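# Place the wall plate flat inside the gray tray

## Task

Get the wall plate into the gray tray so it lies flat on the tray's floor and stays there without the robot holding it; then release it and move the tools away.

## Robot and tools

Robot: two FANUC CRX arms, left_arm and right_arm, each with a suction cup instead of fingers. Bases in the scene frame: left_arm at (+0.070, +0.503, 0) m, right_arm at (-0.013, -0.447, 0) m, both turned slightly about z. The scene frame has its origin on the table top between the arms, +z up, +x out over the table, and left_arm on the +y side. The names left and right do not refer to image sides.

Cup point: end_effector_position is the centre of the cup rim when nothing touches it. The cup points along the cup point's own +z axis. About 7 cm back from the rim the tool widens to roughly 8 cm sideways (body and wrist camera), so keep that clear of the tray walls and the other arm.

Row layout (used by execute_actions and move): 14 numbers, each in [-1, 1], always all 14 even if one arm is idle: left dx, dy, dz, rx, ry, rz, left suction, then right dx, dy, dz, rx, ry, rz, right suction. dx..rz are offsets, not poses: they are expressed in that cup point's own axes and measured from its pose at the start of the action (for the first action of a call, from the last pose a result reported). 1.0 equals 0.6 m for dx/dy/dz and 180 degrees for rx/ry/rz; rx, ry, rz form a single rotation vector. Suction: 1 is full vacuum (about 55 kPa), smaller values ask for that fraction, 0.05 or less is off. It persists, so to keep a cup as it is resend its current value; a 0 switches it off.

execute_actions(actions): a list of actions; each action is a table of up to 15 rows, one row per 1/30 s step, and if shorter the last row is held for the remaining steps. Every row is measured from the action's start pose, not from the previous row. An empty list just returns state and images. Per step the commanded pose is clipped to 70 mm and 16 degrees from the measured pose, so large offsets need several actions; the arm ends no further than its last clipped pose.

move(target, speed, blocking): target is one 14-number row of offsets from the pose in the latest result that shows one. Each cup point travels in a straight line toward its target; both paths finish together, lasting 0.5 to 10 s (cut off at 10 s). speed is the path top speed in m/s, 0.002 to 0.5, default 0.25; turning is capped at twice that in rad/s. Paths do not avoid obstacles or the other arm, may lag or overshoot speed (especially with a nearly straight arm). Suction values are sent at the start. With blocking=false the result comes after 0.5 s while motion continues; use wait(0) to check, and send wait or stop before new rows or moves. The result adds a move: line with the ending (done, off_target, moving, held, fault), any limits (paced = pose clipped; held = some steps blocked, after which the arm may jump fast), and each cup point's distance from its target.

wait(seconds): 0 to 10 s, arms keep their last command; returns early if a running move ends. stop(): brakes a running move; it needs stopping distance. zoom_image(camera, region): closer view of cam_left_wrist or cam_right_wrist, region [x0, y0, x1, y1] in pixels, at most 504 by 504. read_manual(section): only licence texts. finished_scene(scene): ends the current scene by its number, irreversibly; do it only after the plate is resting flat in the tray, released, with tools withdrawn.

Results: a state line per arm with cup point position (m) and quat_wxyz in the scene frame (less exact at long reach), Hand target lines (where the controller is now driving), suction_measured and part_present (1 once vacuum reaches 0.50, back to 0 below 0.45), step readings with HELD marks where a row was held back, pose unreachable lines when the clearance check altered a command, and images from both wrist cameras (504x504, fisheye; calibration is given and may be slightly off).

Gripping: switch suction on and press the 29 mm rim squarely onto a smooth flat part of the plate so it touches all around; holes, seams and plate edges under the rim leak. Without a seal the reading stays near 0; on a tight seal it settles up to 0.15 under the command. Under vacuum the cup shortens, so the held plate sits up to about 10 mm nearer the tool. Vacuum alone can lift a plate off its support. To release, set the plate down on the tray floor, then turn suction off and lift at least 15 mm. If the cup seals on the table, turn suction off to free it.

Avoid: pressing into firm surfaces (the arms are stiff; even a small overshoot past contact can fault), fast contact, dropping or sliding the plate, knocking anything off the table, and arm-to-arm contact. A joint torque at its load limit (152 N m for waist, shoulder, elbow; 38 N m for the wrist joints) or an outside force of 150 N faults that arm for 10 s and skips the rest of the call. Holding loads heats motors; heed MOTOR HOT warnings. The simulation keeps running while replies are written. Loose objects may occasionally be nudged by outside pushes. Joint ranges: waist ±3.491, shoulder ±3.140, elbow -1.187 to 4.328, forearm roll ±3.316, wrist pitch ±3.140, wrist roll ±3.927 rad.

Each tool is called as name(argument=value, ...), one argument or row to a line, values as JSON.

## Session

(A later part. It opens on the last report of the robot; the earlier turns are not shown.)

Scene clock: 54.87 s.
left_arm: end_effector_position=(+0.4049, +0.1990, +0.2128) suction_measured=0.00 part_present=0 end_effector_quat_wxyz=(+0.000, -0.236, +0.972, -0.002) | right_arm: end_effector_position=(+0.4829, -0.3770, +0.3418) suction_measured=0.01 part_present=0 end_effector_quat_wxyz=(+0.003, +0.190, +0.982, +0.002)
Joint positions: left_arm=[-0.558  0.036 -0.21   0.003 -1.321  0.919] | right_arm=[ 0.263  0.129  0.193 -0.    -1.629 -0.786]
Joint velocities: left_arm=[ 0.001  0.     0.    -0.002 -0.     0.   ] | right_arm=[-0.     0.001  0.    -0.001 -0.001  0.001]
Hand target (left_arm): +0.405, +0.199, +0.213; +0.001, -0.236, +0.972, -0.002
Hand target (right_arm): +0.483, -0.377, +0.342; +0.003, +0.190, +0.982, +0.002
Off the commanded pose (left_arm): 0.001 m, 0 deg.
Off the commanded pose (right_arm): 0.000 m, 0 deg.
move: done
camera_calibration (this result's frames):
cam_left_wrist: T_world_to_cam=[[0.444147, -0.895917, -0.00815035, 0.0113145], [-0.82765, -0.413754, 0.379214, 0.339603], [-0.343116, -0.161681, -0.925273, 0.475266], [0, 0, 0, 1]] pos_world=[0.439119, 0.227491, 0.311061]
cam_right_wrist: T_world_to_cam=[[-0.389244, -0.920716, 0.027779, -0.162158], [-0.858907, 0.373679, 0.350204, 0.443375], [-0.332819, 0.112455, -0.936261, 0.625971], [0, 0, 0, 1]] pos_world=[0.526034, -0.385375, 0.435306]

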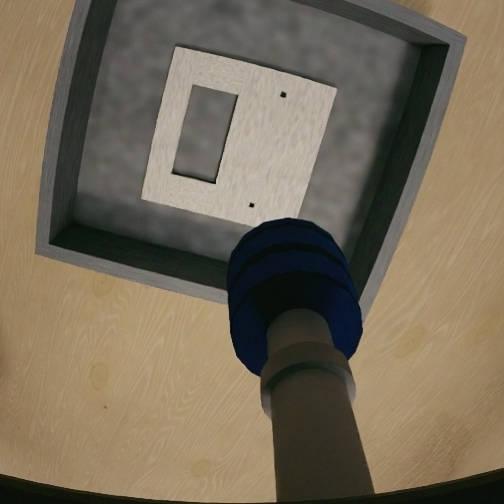

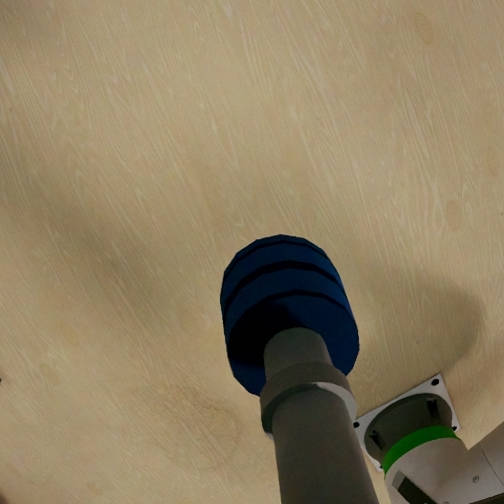

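move(
  target=[-0.302, 0.295, -0.05, 0, 0, 0, 0, 0, 0, 0, 0, 0, 0, 0],
  speed=0.3,
)

Scene clock: 57.03 s.
left_arm: end_effector_position=(+0.4848, +0.4399, +0.2428) suction_measured=0.00 part_present=0 end_effector_quat_wxyz=(+0.002, -0.236, +0.972, -0.002) | right_arm: end_effector_position=(+0.4829, -0.3770, +0.3418) suction_measured=0.01 part_present=0 end_effector_quat_wxyz=(+0.003, +0.190, +0.982, +0.002)
Joint positions: left_arm=[ 0.052 -0.063 -0.237  0.003 -1.394  0.309] | right_arm=[ 0.263  0.129  0.193 -0.    -1.629 -0.786]
Joint velocities: left_arm=[-0.     0.     0.     0.     0.001  0.001] | right_arm=[ 0. -0.  0. -0.  0.  0.]
Hand target (left_arm): +0.485, +0.440, +0.243; +0.002, -0.236, +0.972, -0.002
Hand target (right_arm): +0.483, -0.377, +0.342; +0.003, +0.190, +0.982, +0.002
Off the commanded pose (left_arm): 0.001 m, 0 deg.
Off the commanded pose (right_arm): 0.000 m, 0 deg.
move: done
camera_calibration (this result's frames):
cam_left_wrist: T_world_to_cam=[[0.44394, -0.896012, -0.00897166, 0.192224], [-0.828552, -0.414288, 0.376653, 0.495287], [-0.341202, -0.159778, -0.926311, 0.567825], [0, 0, 0, 1]] pos_world=[0.518779, 0.468153, 0.341156]
cam_right_wrist: T_world_to_cam=[[-0.389244, -0.920716, 0.0277789, -0.162158], [-0.858907, 0.373679, 0.350204, 0.443375], [-0.332819, 0.112455, -0.936262, 0.625971], [0, 0, 0, 1]] pos_world=[0.526034, -0.385375, 0.435306]

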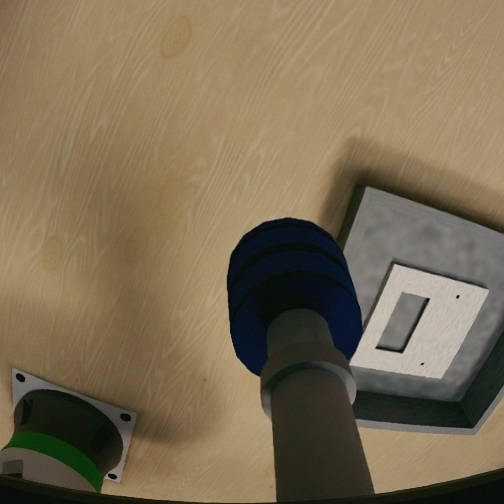

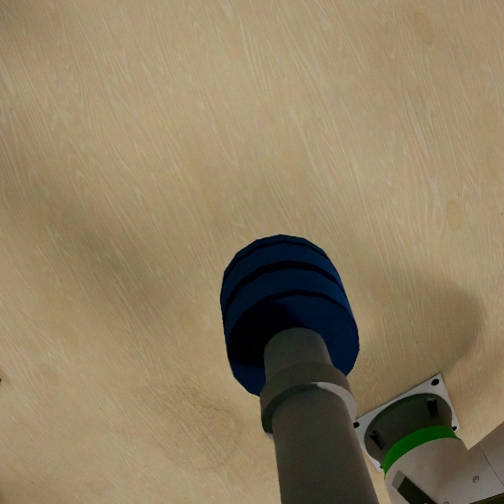

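The plate is flat on the tray floor, suction is off and the arm is clear, so I'm ending scene 2.

finished_scene(
  scene=2,
)

The scene is finished: the task was done.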